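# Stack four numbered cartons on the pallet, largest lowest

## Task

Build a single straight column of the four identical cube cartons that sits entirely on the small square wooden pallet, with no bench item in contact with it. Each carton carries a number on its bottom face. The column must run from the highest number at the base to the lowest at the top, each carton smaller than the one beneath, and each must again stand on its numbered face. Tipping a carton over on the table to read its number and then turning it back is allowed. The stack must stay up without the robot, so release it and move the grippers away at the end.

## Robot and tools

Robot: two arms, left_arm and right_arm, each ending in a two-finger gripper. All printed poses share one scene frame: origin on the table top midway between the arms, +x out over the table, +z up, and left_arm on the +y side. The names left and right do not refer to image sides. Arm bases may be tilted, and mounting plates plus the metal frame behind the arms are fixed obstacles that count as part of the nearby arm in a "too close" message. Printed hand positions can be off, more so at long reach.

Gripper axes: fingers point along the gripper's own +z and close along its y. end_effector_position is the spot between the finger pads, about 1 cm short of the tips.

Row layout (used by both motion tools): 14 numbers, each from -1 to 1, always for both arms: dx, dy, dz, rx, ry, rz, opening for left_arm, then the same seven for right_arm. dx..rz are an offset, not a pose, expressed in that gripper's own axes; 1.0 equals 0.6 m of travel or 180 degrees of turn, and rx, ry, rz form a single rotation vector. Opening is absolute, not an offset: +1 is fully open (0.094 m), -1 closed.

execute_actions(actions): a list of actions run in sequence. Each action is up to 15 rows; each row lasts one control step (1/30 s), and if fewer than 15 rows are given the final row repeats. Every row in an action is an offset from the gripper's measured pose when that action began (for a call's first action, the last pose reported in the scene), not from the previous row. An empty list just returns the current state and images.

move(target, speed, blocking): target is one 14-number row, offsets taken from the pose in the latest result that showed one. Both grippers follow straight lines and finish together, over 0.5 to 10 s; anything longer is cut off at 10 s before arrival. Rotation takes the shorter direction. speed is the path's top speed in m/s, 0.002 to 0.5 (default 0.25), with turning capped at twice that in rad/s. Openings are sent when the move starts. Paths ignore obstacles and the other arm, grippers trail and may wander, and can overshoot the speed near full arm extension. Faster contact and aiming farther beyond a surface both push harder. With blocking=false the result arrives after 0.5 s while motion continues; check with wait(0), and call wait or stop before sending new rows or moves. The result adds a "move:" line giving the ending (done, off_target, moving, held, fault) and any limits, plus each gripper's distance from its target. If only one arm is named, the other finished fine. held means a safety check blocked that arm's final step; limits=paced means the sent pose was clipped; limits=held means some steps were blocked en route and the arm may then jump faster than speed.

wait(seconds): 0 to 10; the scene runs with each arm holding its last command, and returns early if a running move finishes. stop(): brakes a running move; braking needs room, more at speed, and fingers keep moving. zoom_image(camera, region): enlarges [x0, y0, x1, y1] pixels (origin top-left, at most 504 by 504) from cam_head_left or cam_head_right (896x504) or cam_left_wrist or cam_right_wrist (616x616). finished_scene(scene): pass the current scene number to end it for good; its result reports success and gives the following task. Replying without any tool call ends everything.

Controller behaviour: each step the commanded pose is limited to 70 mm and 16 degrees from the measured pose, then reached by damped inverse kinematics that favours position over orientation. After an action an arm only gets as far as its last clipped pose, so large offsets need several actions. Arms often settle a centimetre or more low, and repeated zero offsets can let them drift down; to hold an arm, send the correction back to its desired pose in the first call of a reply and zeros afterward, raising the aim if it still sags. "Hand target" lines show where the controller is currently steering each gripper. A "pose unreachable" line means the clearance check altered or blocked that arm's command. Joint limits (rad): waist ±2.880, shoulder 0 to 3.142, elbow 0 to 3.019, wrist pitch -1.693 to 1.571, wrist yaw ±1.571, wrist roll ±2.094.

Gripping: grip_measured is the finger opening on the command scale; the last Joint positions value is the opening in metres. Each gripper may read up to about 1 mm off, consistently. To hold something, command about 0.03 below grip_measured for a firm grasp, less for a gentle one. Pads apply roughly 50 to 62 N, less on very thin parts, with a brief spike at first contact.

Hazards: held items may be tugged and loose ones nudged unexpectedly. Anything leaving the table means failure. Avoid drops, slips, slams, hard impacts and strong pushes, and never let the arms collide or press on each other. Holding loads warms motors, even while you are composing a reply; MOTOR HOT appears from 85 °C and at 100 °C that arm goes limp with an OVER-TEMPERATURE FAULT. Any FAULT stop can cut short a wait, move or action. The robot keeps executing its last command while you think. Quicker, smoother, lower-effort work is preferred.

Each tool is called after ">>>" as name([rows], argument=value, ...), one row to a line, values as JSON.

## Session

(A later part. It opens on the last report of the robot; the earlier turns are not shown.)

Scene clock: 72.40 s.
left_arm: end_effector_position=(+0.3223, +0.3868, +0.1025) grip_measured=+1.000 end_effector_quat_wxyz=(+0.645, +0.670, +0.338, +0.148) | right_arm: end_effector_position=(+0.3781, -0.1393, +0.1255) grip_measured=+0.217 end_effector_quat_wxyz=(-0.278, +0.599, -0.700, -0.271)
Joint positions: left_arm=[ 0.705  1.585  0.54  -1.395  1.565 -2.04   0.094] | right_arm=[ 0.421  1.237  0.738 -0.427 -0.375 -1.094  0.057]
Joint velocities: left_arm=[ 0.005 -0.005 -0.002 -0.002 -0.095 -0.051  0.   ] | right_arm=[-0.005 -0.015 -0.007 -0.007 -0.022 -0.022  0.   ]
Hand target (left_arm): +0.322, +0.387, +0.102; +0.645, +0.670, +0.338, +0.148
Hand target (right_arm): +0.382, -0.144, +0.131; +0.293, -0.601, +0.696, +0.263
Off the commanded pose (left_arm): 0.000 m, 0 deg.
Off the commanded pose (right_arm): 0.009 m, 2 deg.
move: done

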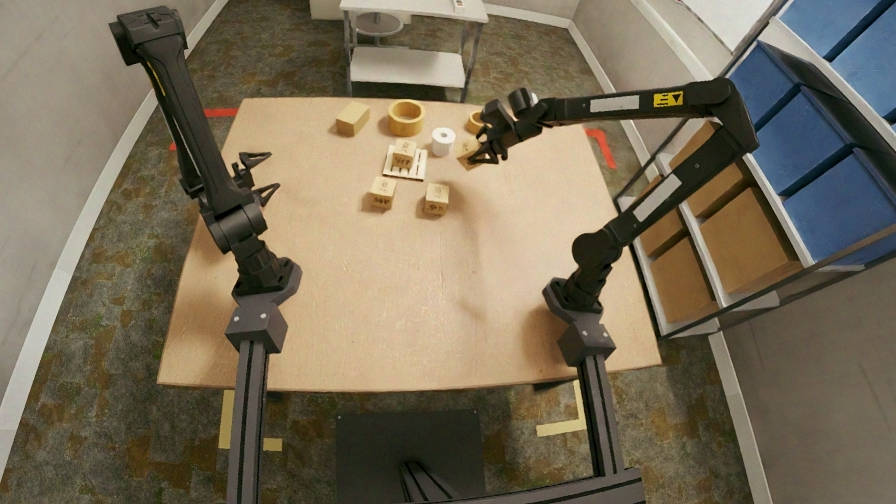

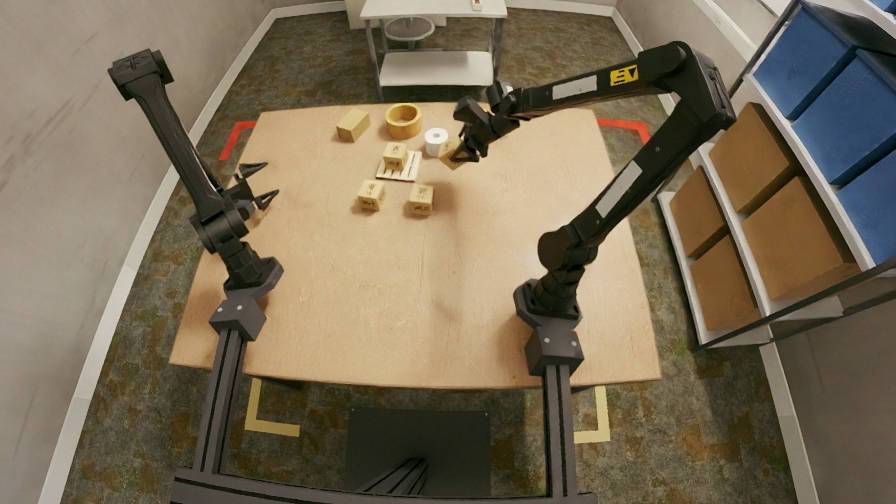

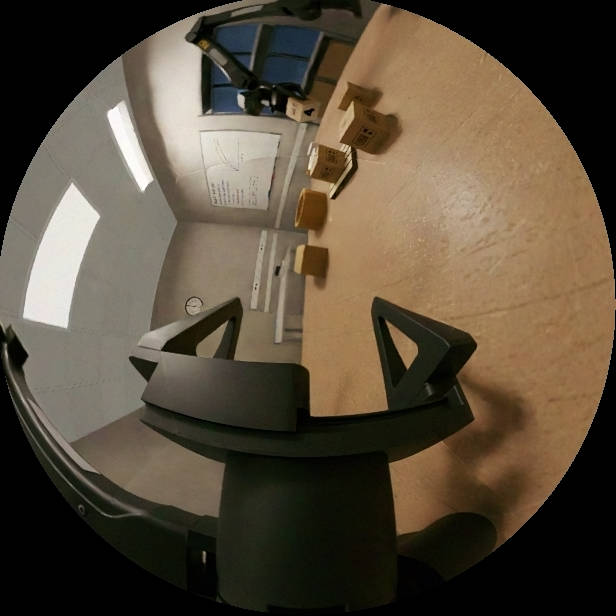

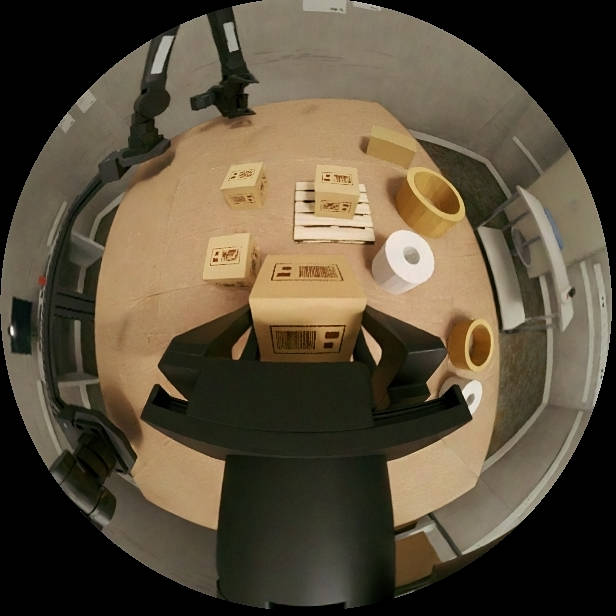

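>>> move(target=[0,0,0,0,0,0,1,0,0,0,0,0.26,0,0.175])

Scene clock: 75.07 s.
left_arm: end_effector_position=(+0.3223, +0.3868, +0.1025) grip_measured=+1.000 end_effector_quat_wxyz=(+0.645, +0.670, +0.338, +0.148) | right_arm: end_effector_position=(+0.3635, -0.1533, +0.1167) grip_measured=+0.217 end_effector_quat_wxyz=(-0.039, -0.662, +0.748, +0.013)
Joint positions: left_arm=[ 0.705  1.585  0.54  -1.395  1.565 -2.04   0.094] | right_arm=[ 0.71   1.444  1.024 -1.023  0.422 -0.792  0.057]
Joint velocities: left_arm=[-0.005 -0.015 -0.007 -0.012 -0.022  0.007  0.   ] | right_arm=[-0.005  0.005 -0.012 -0.002 -0.007  0.037 -0.001]
Hand target (left_arm): +0.322, +0.387, +0.102; +0.645, +0.670, +0.338, +0.148
Hand target (right_arm): +0.378, -0.141, +0.125; -0.027, -0.656, +0.754, +0.012
Off the commanded pose (left_arm): 0.000 m, 0 deg.
Off the commanded pose (right_arm): 0.022 m, 2 deg.
move: off_target (right_arm)

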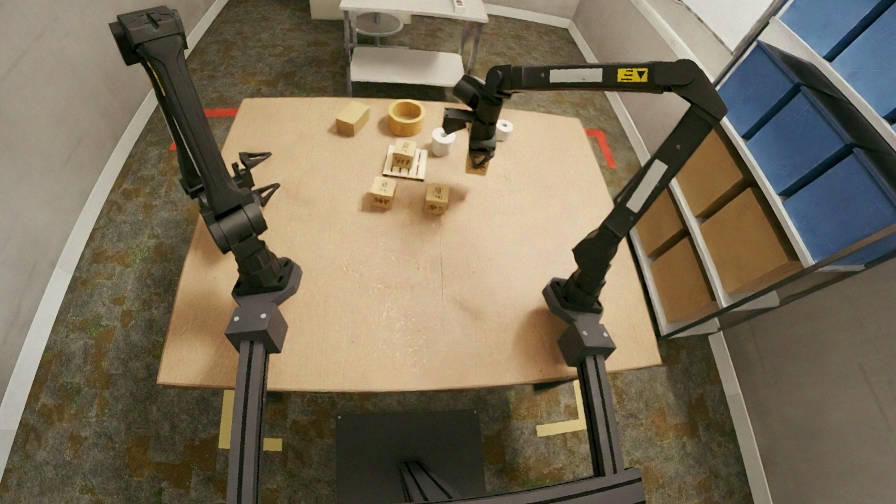

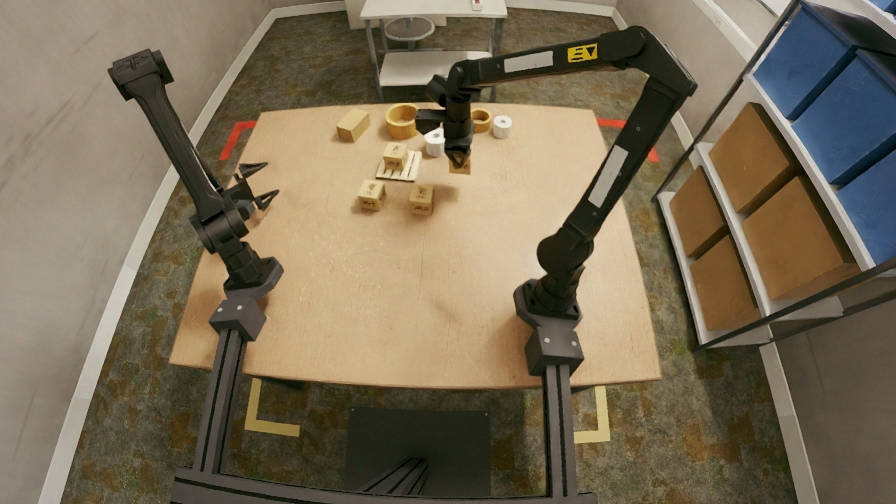

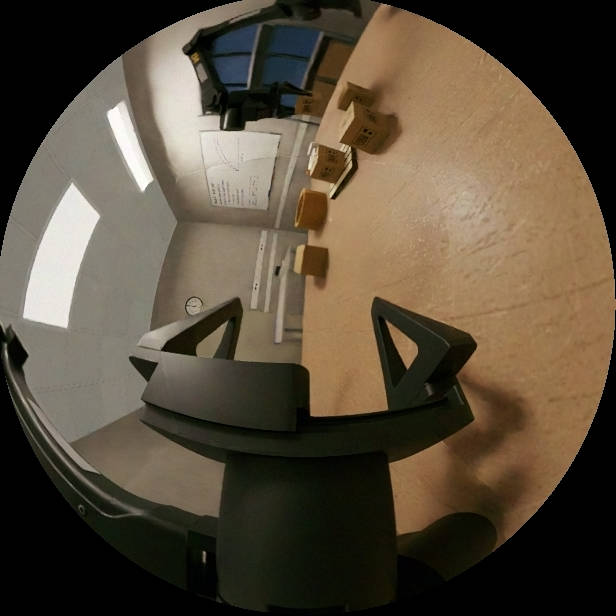

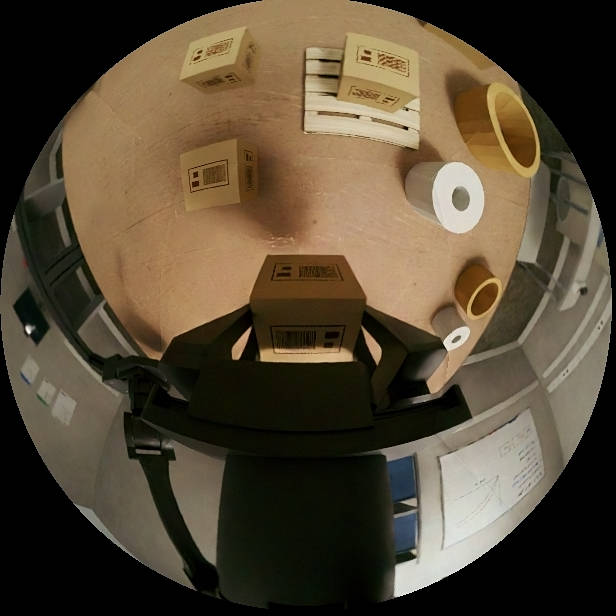

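>>> move(target=[0,0,0,0,0,0,1,0.02,-0.01,0.165,0.017,-0.017,0,0.175], speed=0.1)

Scene clock: 82.60 s.
left_arm: end_effector_position=(+0.3223, +0.3868, +0.1025) grip_measured=+1.000 end_effector_quat_wxyz=(+0.645, +0.670, +0.338, +0.148) | right_arm: end_effector_position=(+0.3671, -0.1663, +0.0315) grip_measured=+0.217 end_effector_quat_wxyz=(+0.011, -0.656, +0.754, +0.009)
Joint positions: left_arm=[ 0.705  1.585  0.54  -1.395  1.565 -2.04   0.094] | right_arm=[ 0.589  1.52   0.875 -0.64   0.39  -0.948  0.057]
Joint velocities: left_arm=[ 0.005 -0.015  0.002  0.007  0.051  0.066  0.   ] | right_arm=[ 0.005 -0.005  0.007  0.007  0.081 -0.022 -0.001]
Hand target (left_arm): +0.322, +0.387, +0.102; +0.645, +0.670, +0.338, +0.148
Hand target (right_arm): +0.362, -0.170, +0.019; +0.000, -0.662, +0.749, +0.011
Off the commanded pose (left_arm): 0.000 m, 0 deg.
Off the commanded pose (right_arm): 0.015 m, 2 deg.
move: off_target (right_arm)

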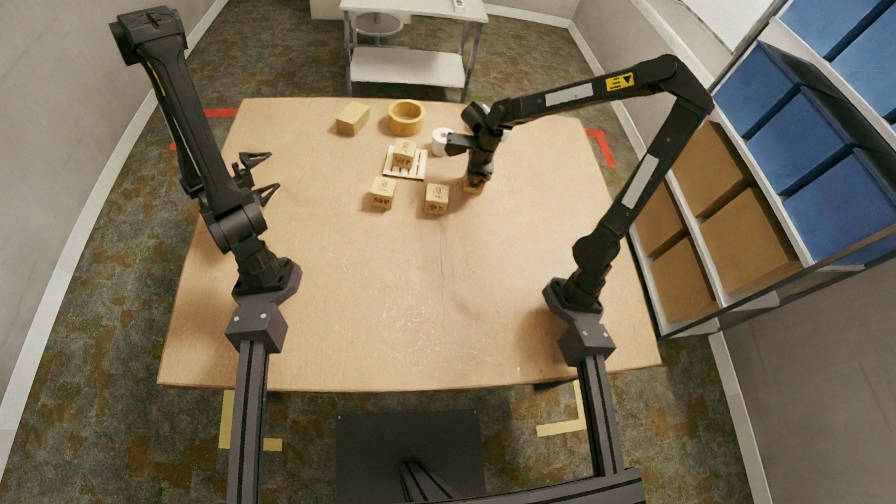

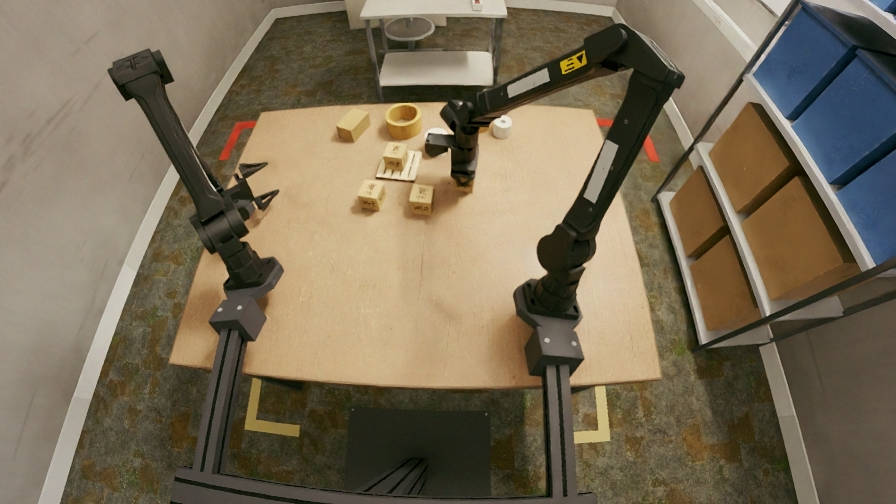

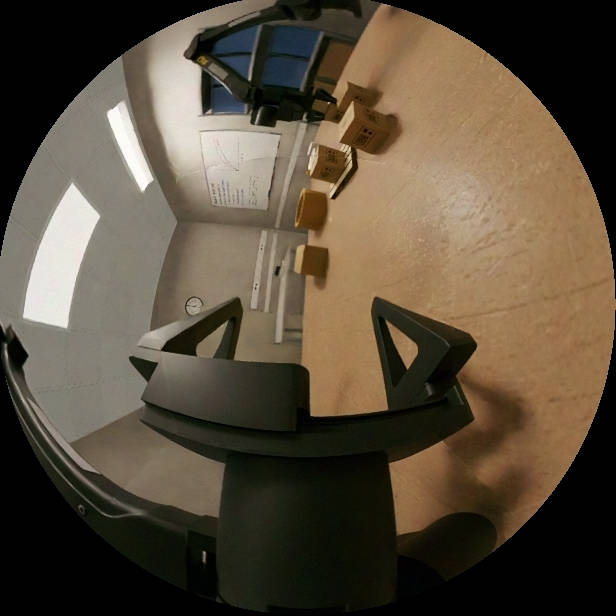

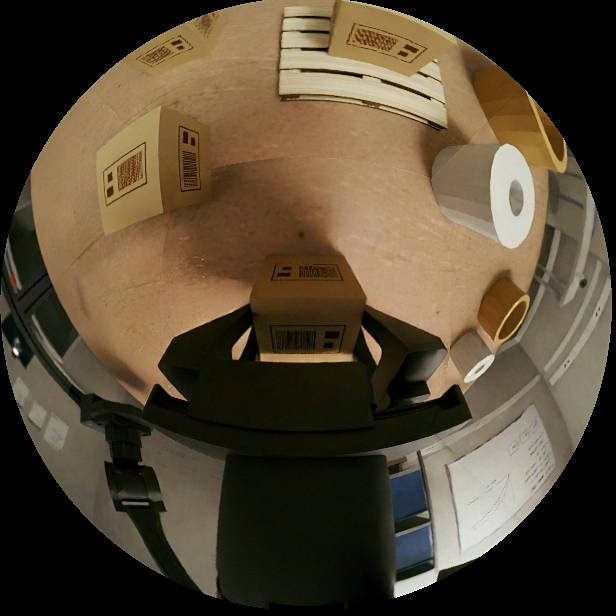

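>>> execute_actions([
  [[0,0,0,0,0,0,1,0,0,0,0,0,0,1]],
  [[0,0,0,0,0,0,1,0,0,0,0,0,0,1]],
])

>>> move(target=[0,0,0,0,0,0,1,-0.01,-0.02,-0.15,0,0,0,1])

>>> move(target=[0,0,0,0,0,0,1,-0.42,0.15,-0.02,0,0,0,1])

Scene clock: 83.87 s.
left_arm: end_effector_position=(+0.3223, +0.3868, +0.1025) grip_measured=+1.000 end_effector_quat_wxyz=(+0.645, +0.670, +0.338, +0.148) | right_arm: end_effector_position=(+0.3671, -0.1663, +0.0315) grip_measured=+1.000 end_effector_quat_wxyz=(+0.011, -0.657, +0.754, +0.009)
Joint positions: left_arm=[ 0.705  1.585  0.54  -1.395  1.565 -2.04   0.094] | right_arm=[ 0.589  1.52   0.875 -0.64   0.39  -0.95   0.094]
Joint velocities: left_arm=[-0.005 -0.015 -0.022  0.002  0.007  0.037  0.   ] | right_arm=[-0.005 -0.005 -0.007  0.012 -0.081  0.037  0.   ]
Hand target (left_arm): +0.322, +0.387, +0.102; +0.645, +0.670, +0.338, +0.148
Hand target (right_arm): +0.367, -0.166, +0.032; +0.011, -0.657, +0.754, +0.009
Off the commanded pose (left_arm): 0.000 m, 0 deg.
Off the commanded pose (right_arm): 0.000 m, 0 deg.

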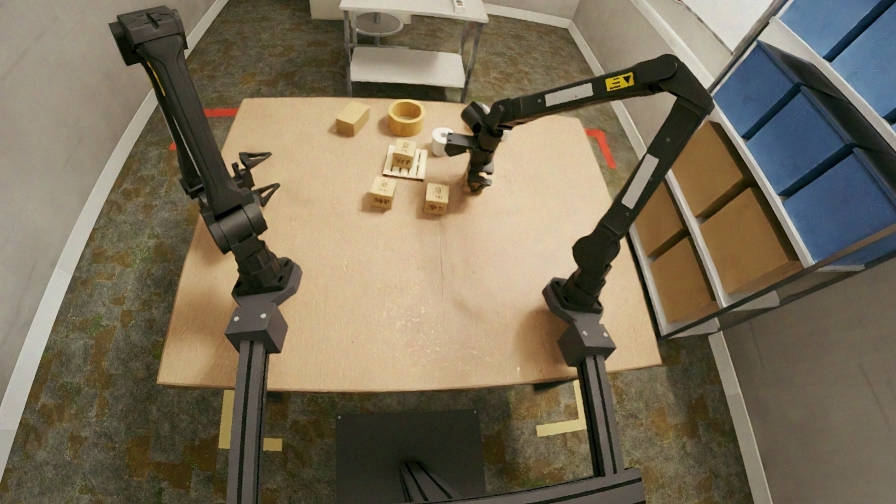

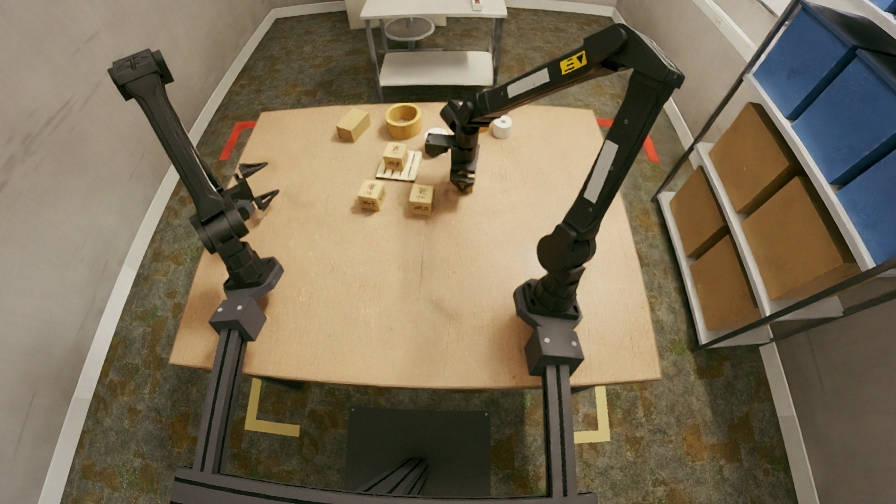

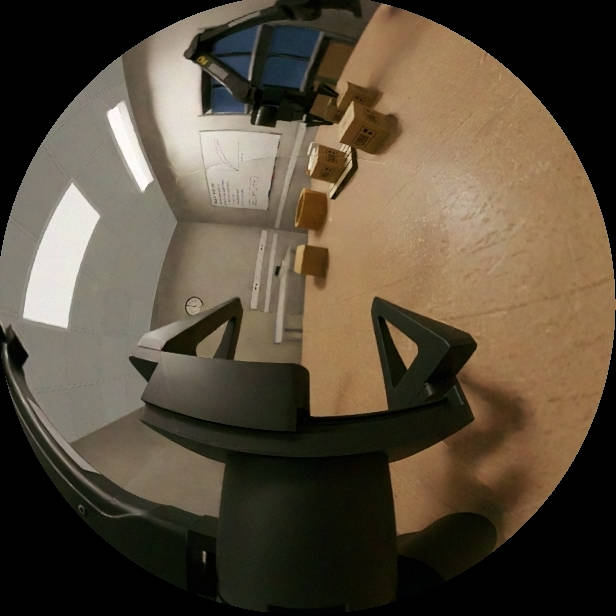

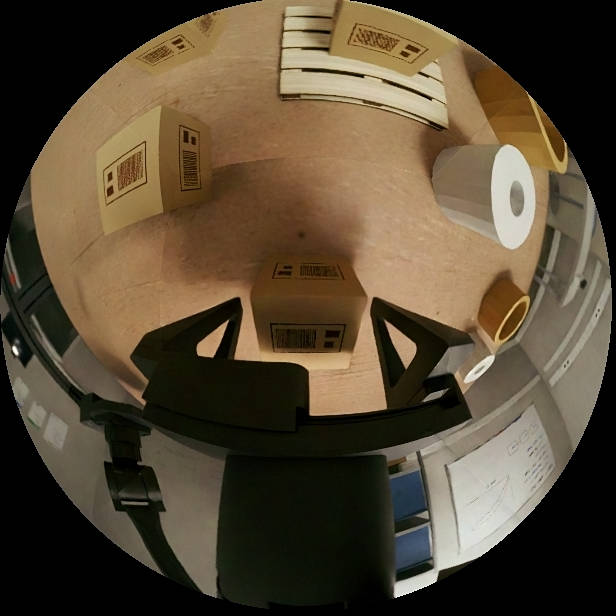

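Scene clock: 84.70 s.
left_arm: end_effector_position=(+0.3223, +0.3868, +0.1025) grip_measured=+1.000 end_effector_quat_wxyz=(+0.645, +0.670, +0.338, +0.148) | right_arm: end_effector_position=(+0.3676, -0.1689, +0.1121) grip_measured=+1.000 end_effector_quat_wxyz=(+0.000, +0.665, -0.747, -0.010)
Joint positions: left_arm=[ 0.705  1.585  0.54  -1.395  1.565 -2.04   0.094] | right_arm=[ 0.668  1.38   0.951 -0.912  0.412 -0.878  0.094]
Joint velocities: left_arm=[ 0.005 -0.005 -0.002 -0.022 -0.037 -0.007  0.   ] | right_arm=[-0.005 -0.005 -0.002  0.002  0.037  0.022  0.   ]
Hand target (left_arm): +0.322, +0.387, +0.102; +0.645, +0.670, +0.338, +0.148
Hand target (right_arm): +0.378, -0.164, +0.121; +0.010, -0.657, +0.753, +0.009
Off the commanded pose (left_arm): 0.000 m, 0 deg.
Off the commanded pose (right_arm): 0.016 m, 2 deg.
move: off_target (right_arm)

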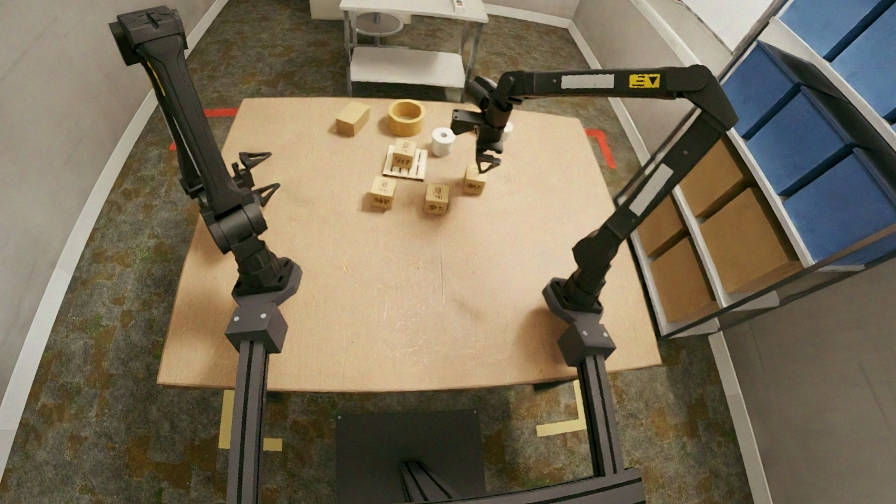

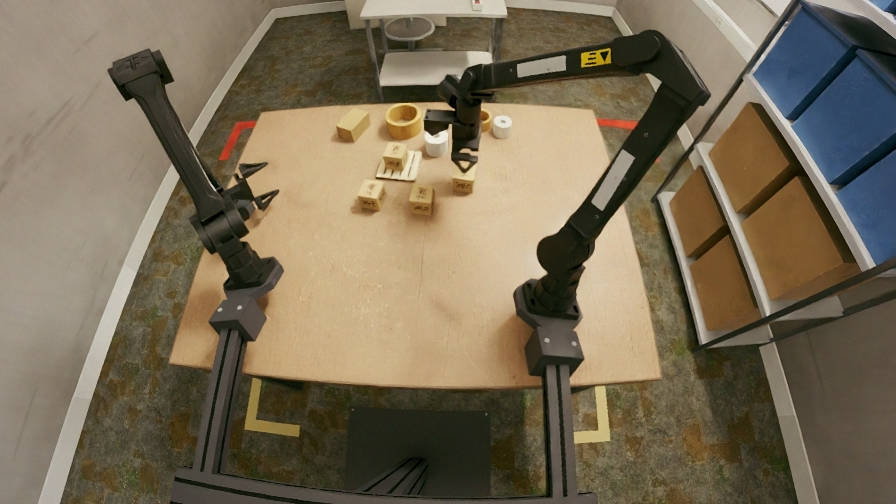

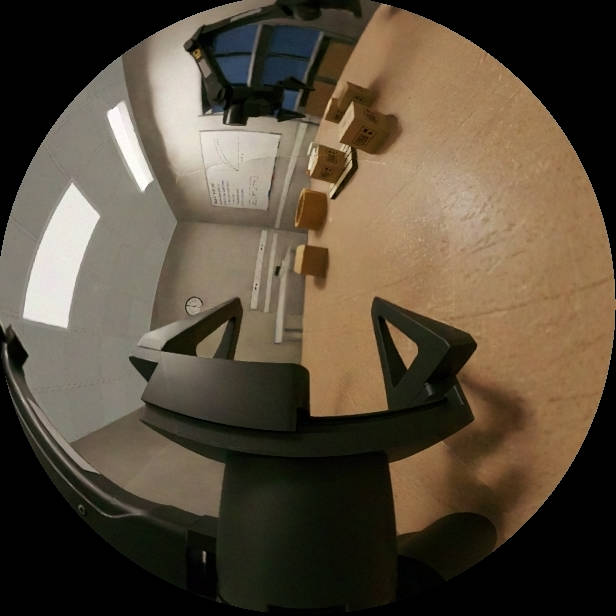

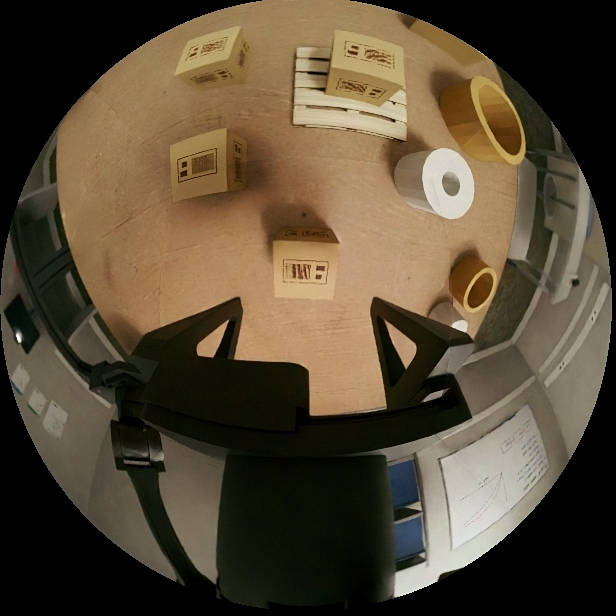

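Scene clock: 86.30 s.
left_arm: end_effector_position=(+0.3223, +0.3868, +0.1025) grip_measured=+1.000 end_effector_quat_wxyz=(+0.645, +0.670, +0.338, +0.148) | right_arm: end_effector_position=(+0.3010, +0.0763, +0.1211) grip_measured=+1.000 end_effector_quat_wxyz=(+0.011, +0.675, -0.738, -0.005)
Joint positions: left_arm=[ 0.705  1.585  0.54  -1.395  1.565 -2.04   0.094] | right_arm=[ 1.107  1.872  1.361 -1.067  0.471 -0.41   0.094]
Joint velocities: left_arm=[ 0.005 -0.015 -0.002  0.012  0.022 -0.095  0.   ] | right_arm=[-0.024  0.005 -0.007 -0.007 -0.066 -0.081  0.   ]
Hand target (left_arm): +0.322, +0.387, +0.102; +0.645, +0.670, +0.338, +0.148
Hand target (right_arm): +0.311, +0.089, +0.126; -0.003, -0.665, +0.746, +0.007
Off the commanded pose (left_arm): 0.000 m, 0 deg.
Off the commanded pose (right_arm): 0.018 m, 2 deg.
move: off_target (right_arm)

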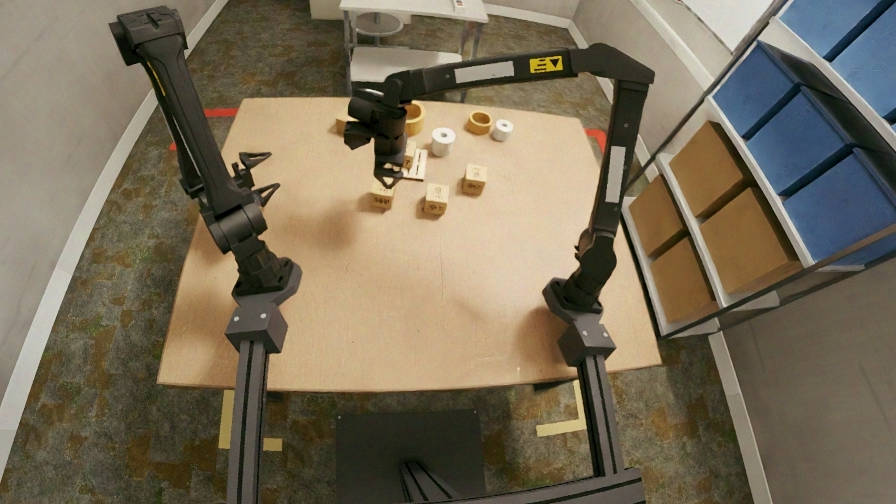

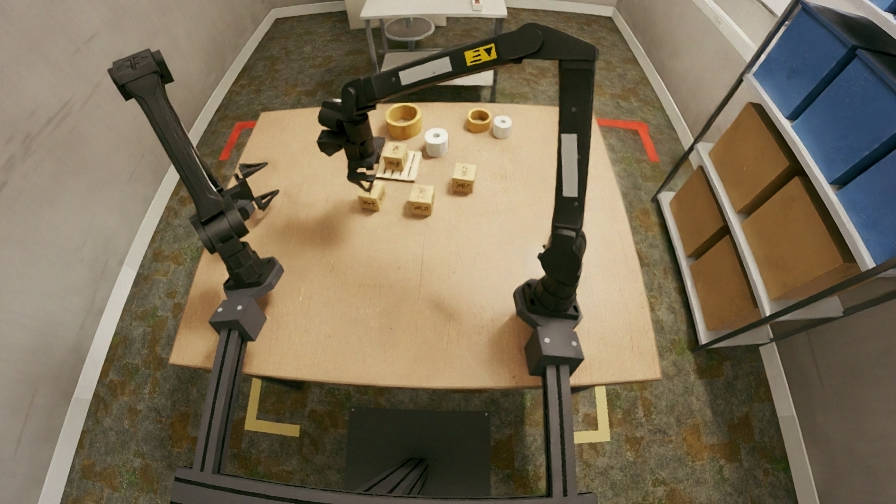

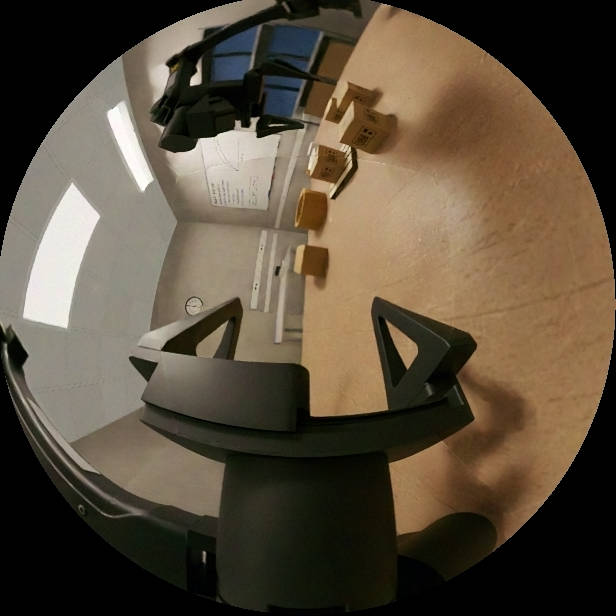

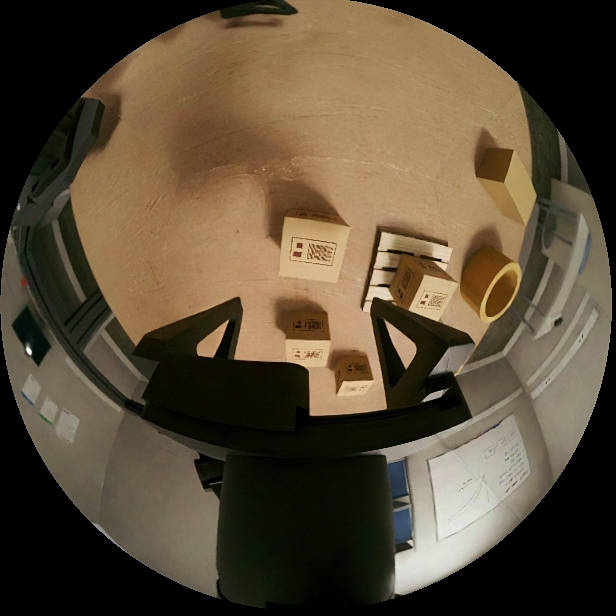

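>>> move(target=[0,0,0,0,0,0,1,-0.015,-0.01,0.175,0.005,-0.005,0.03,1], speed=0.12)

Scene clock: 87.70 s.
left_arm: end_effector_position=(+0.3223, +0.3868, +0.1025) grip_measured=+1.000 end_effector_quat_wxyz=(+0.645, +0.670, +0.338, +0.148) | right_arm: end_effector_position=(+0.3102, +0.0898, +0.0331) grip_measured=+1.000 end_effector_quat_wxyz=(+0.012, -0.635, +0.773, +0.010)
Joint positions: left_arm=[ 0.705  1.585  0.54  -1.395  1.565 -2.04   0.094] | right_arm=[ 1.03   1.994  1.314 -0.805  0.472 -0.414  0.094]
Joint velocities: left_arm=[ 0.005 -0.005  0.017 -0.002 -0.051 -0.022  0.   ] | right_arm=[-0.005 -0.005 -0.012 -0.012 -0.022 -0.051  0.   ]
Hand target (left_arm): +0.322, +0.387, +0.102; +0.645, +0.670, +0.338, +0.148
Hand target (right_arm): +0.307, +0.084, +0.017; -0.000, -0.640, +0.769, +0.005
Off the commanded pose (left_arm): 0.000 m, 0 deg.
Off the commanded pose (right_arm): 0.019 m, 2 deg.
move: off_target (right_arm)

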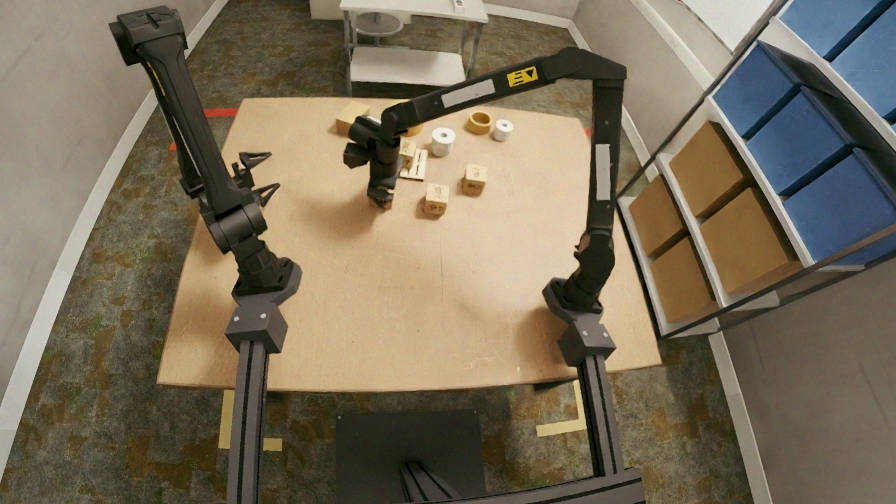

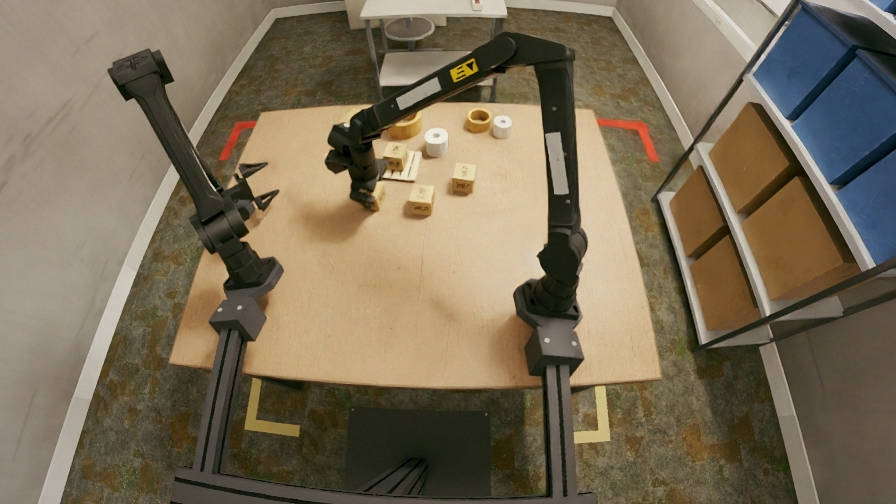

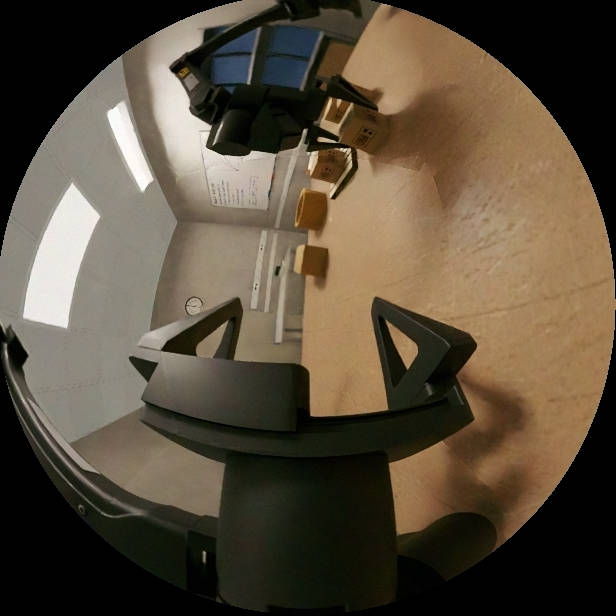

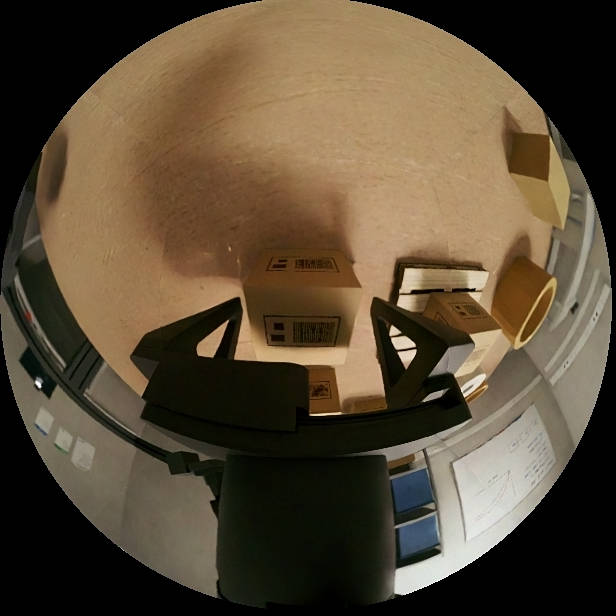

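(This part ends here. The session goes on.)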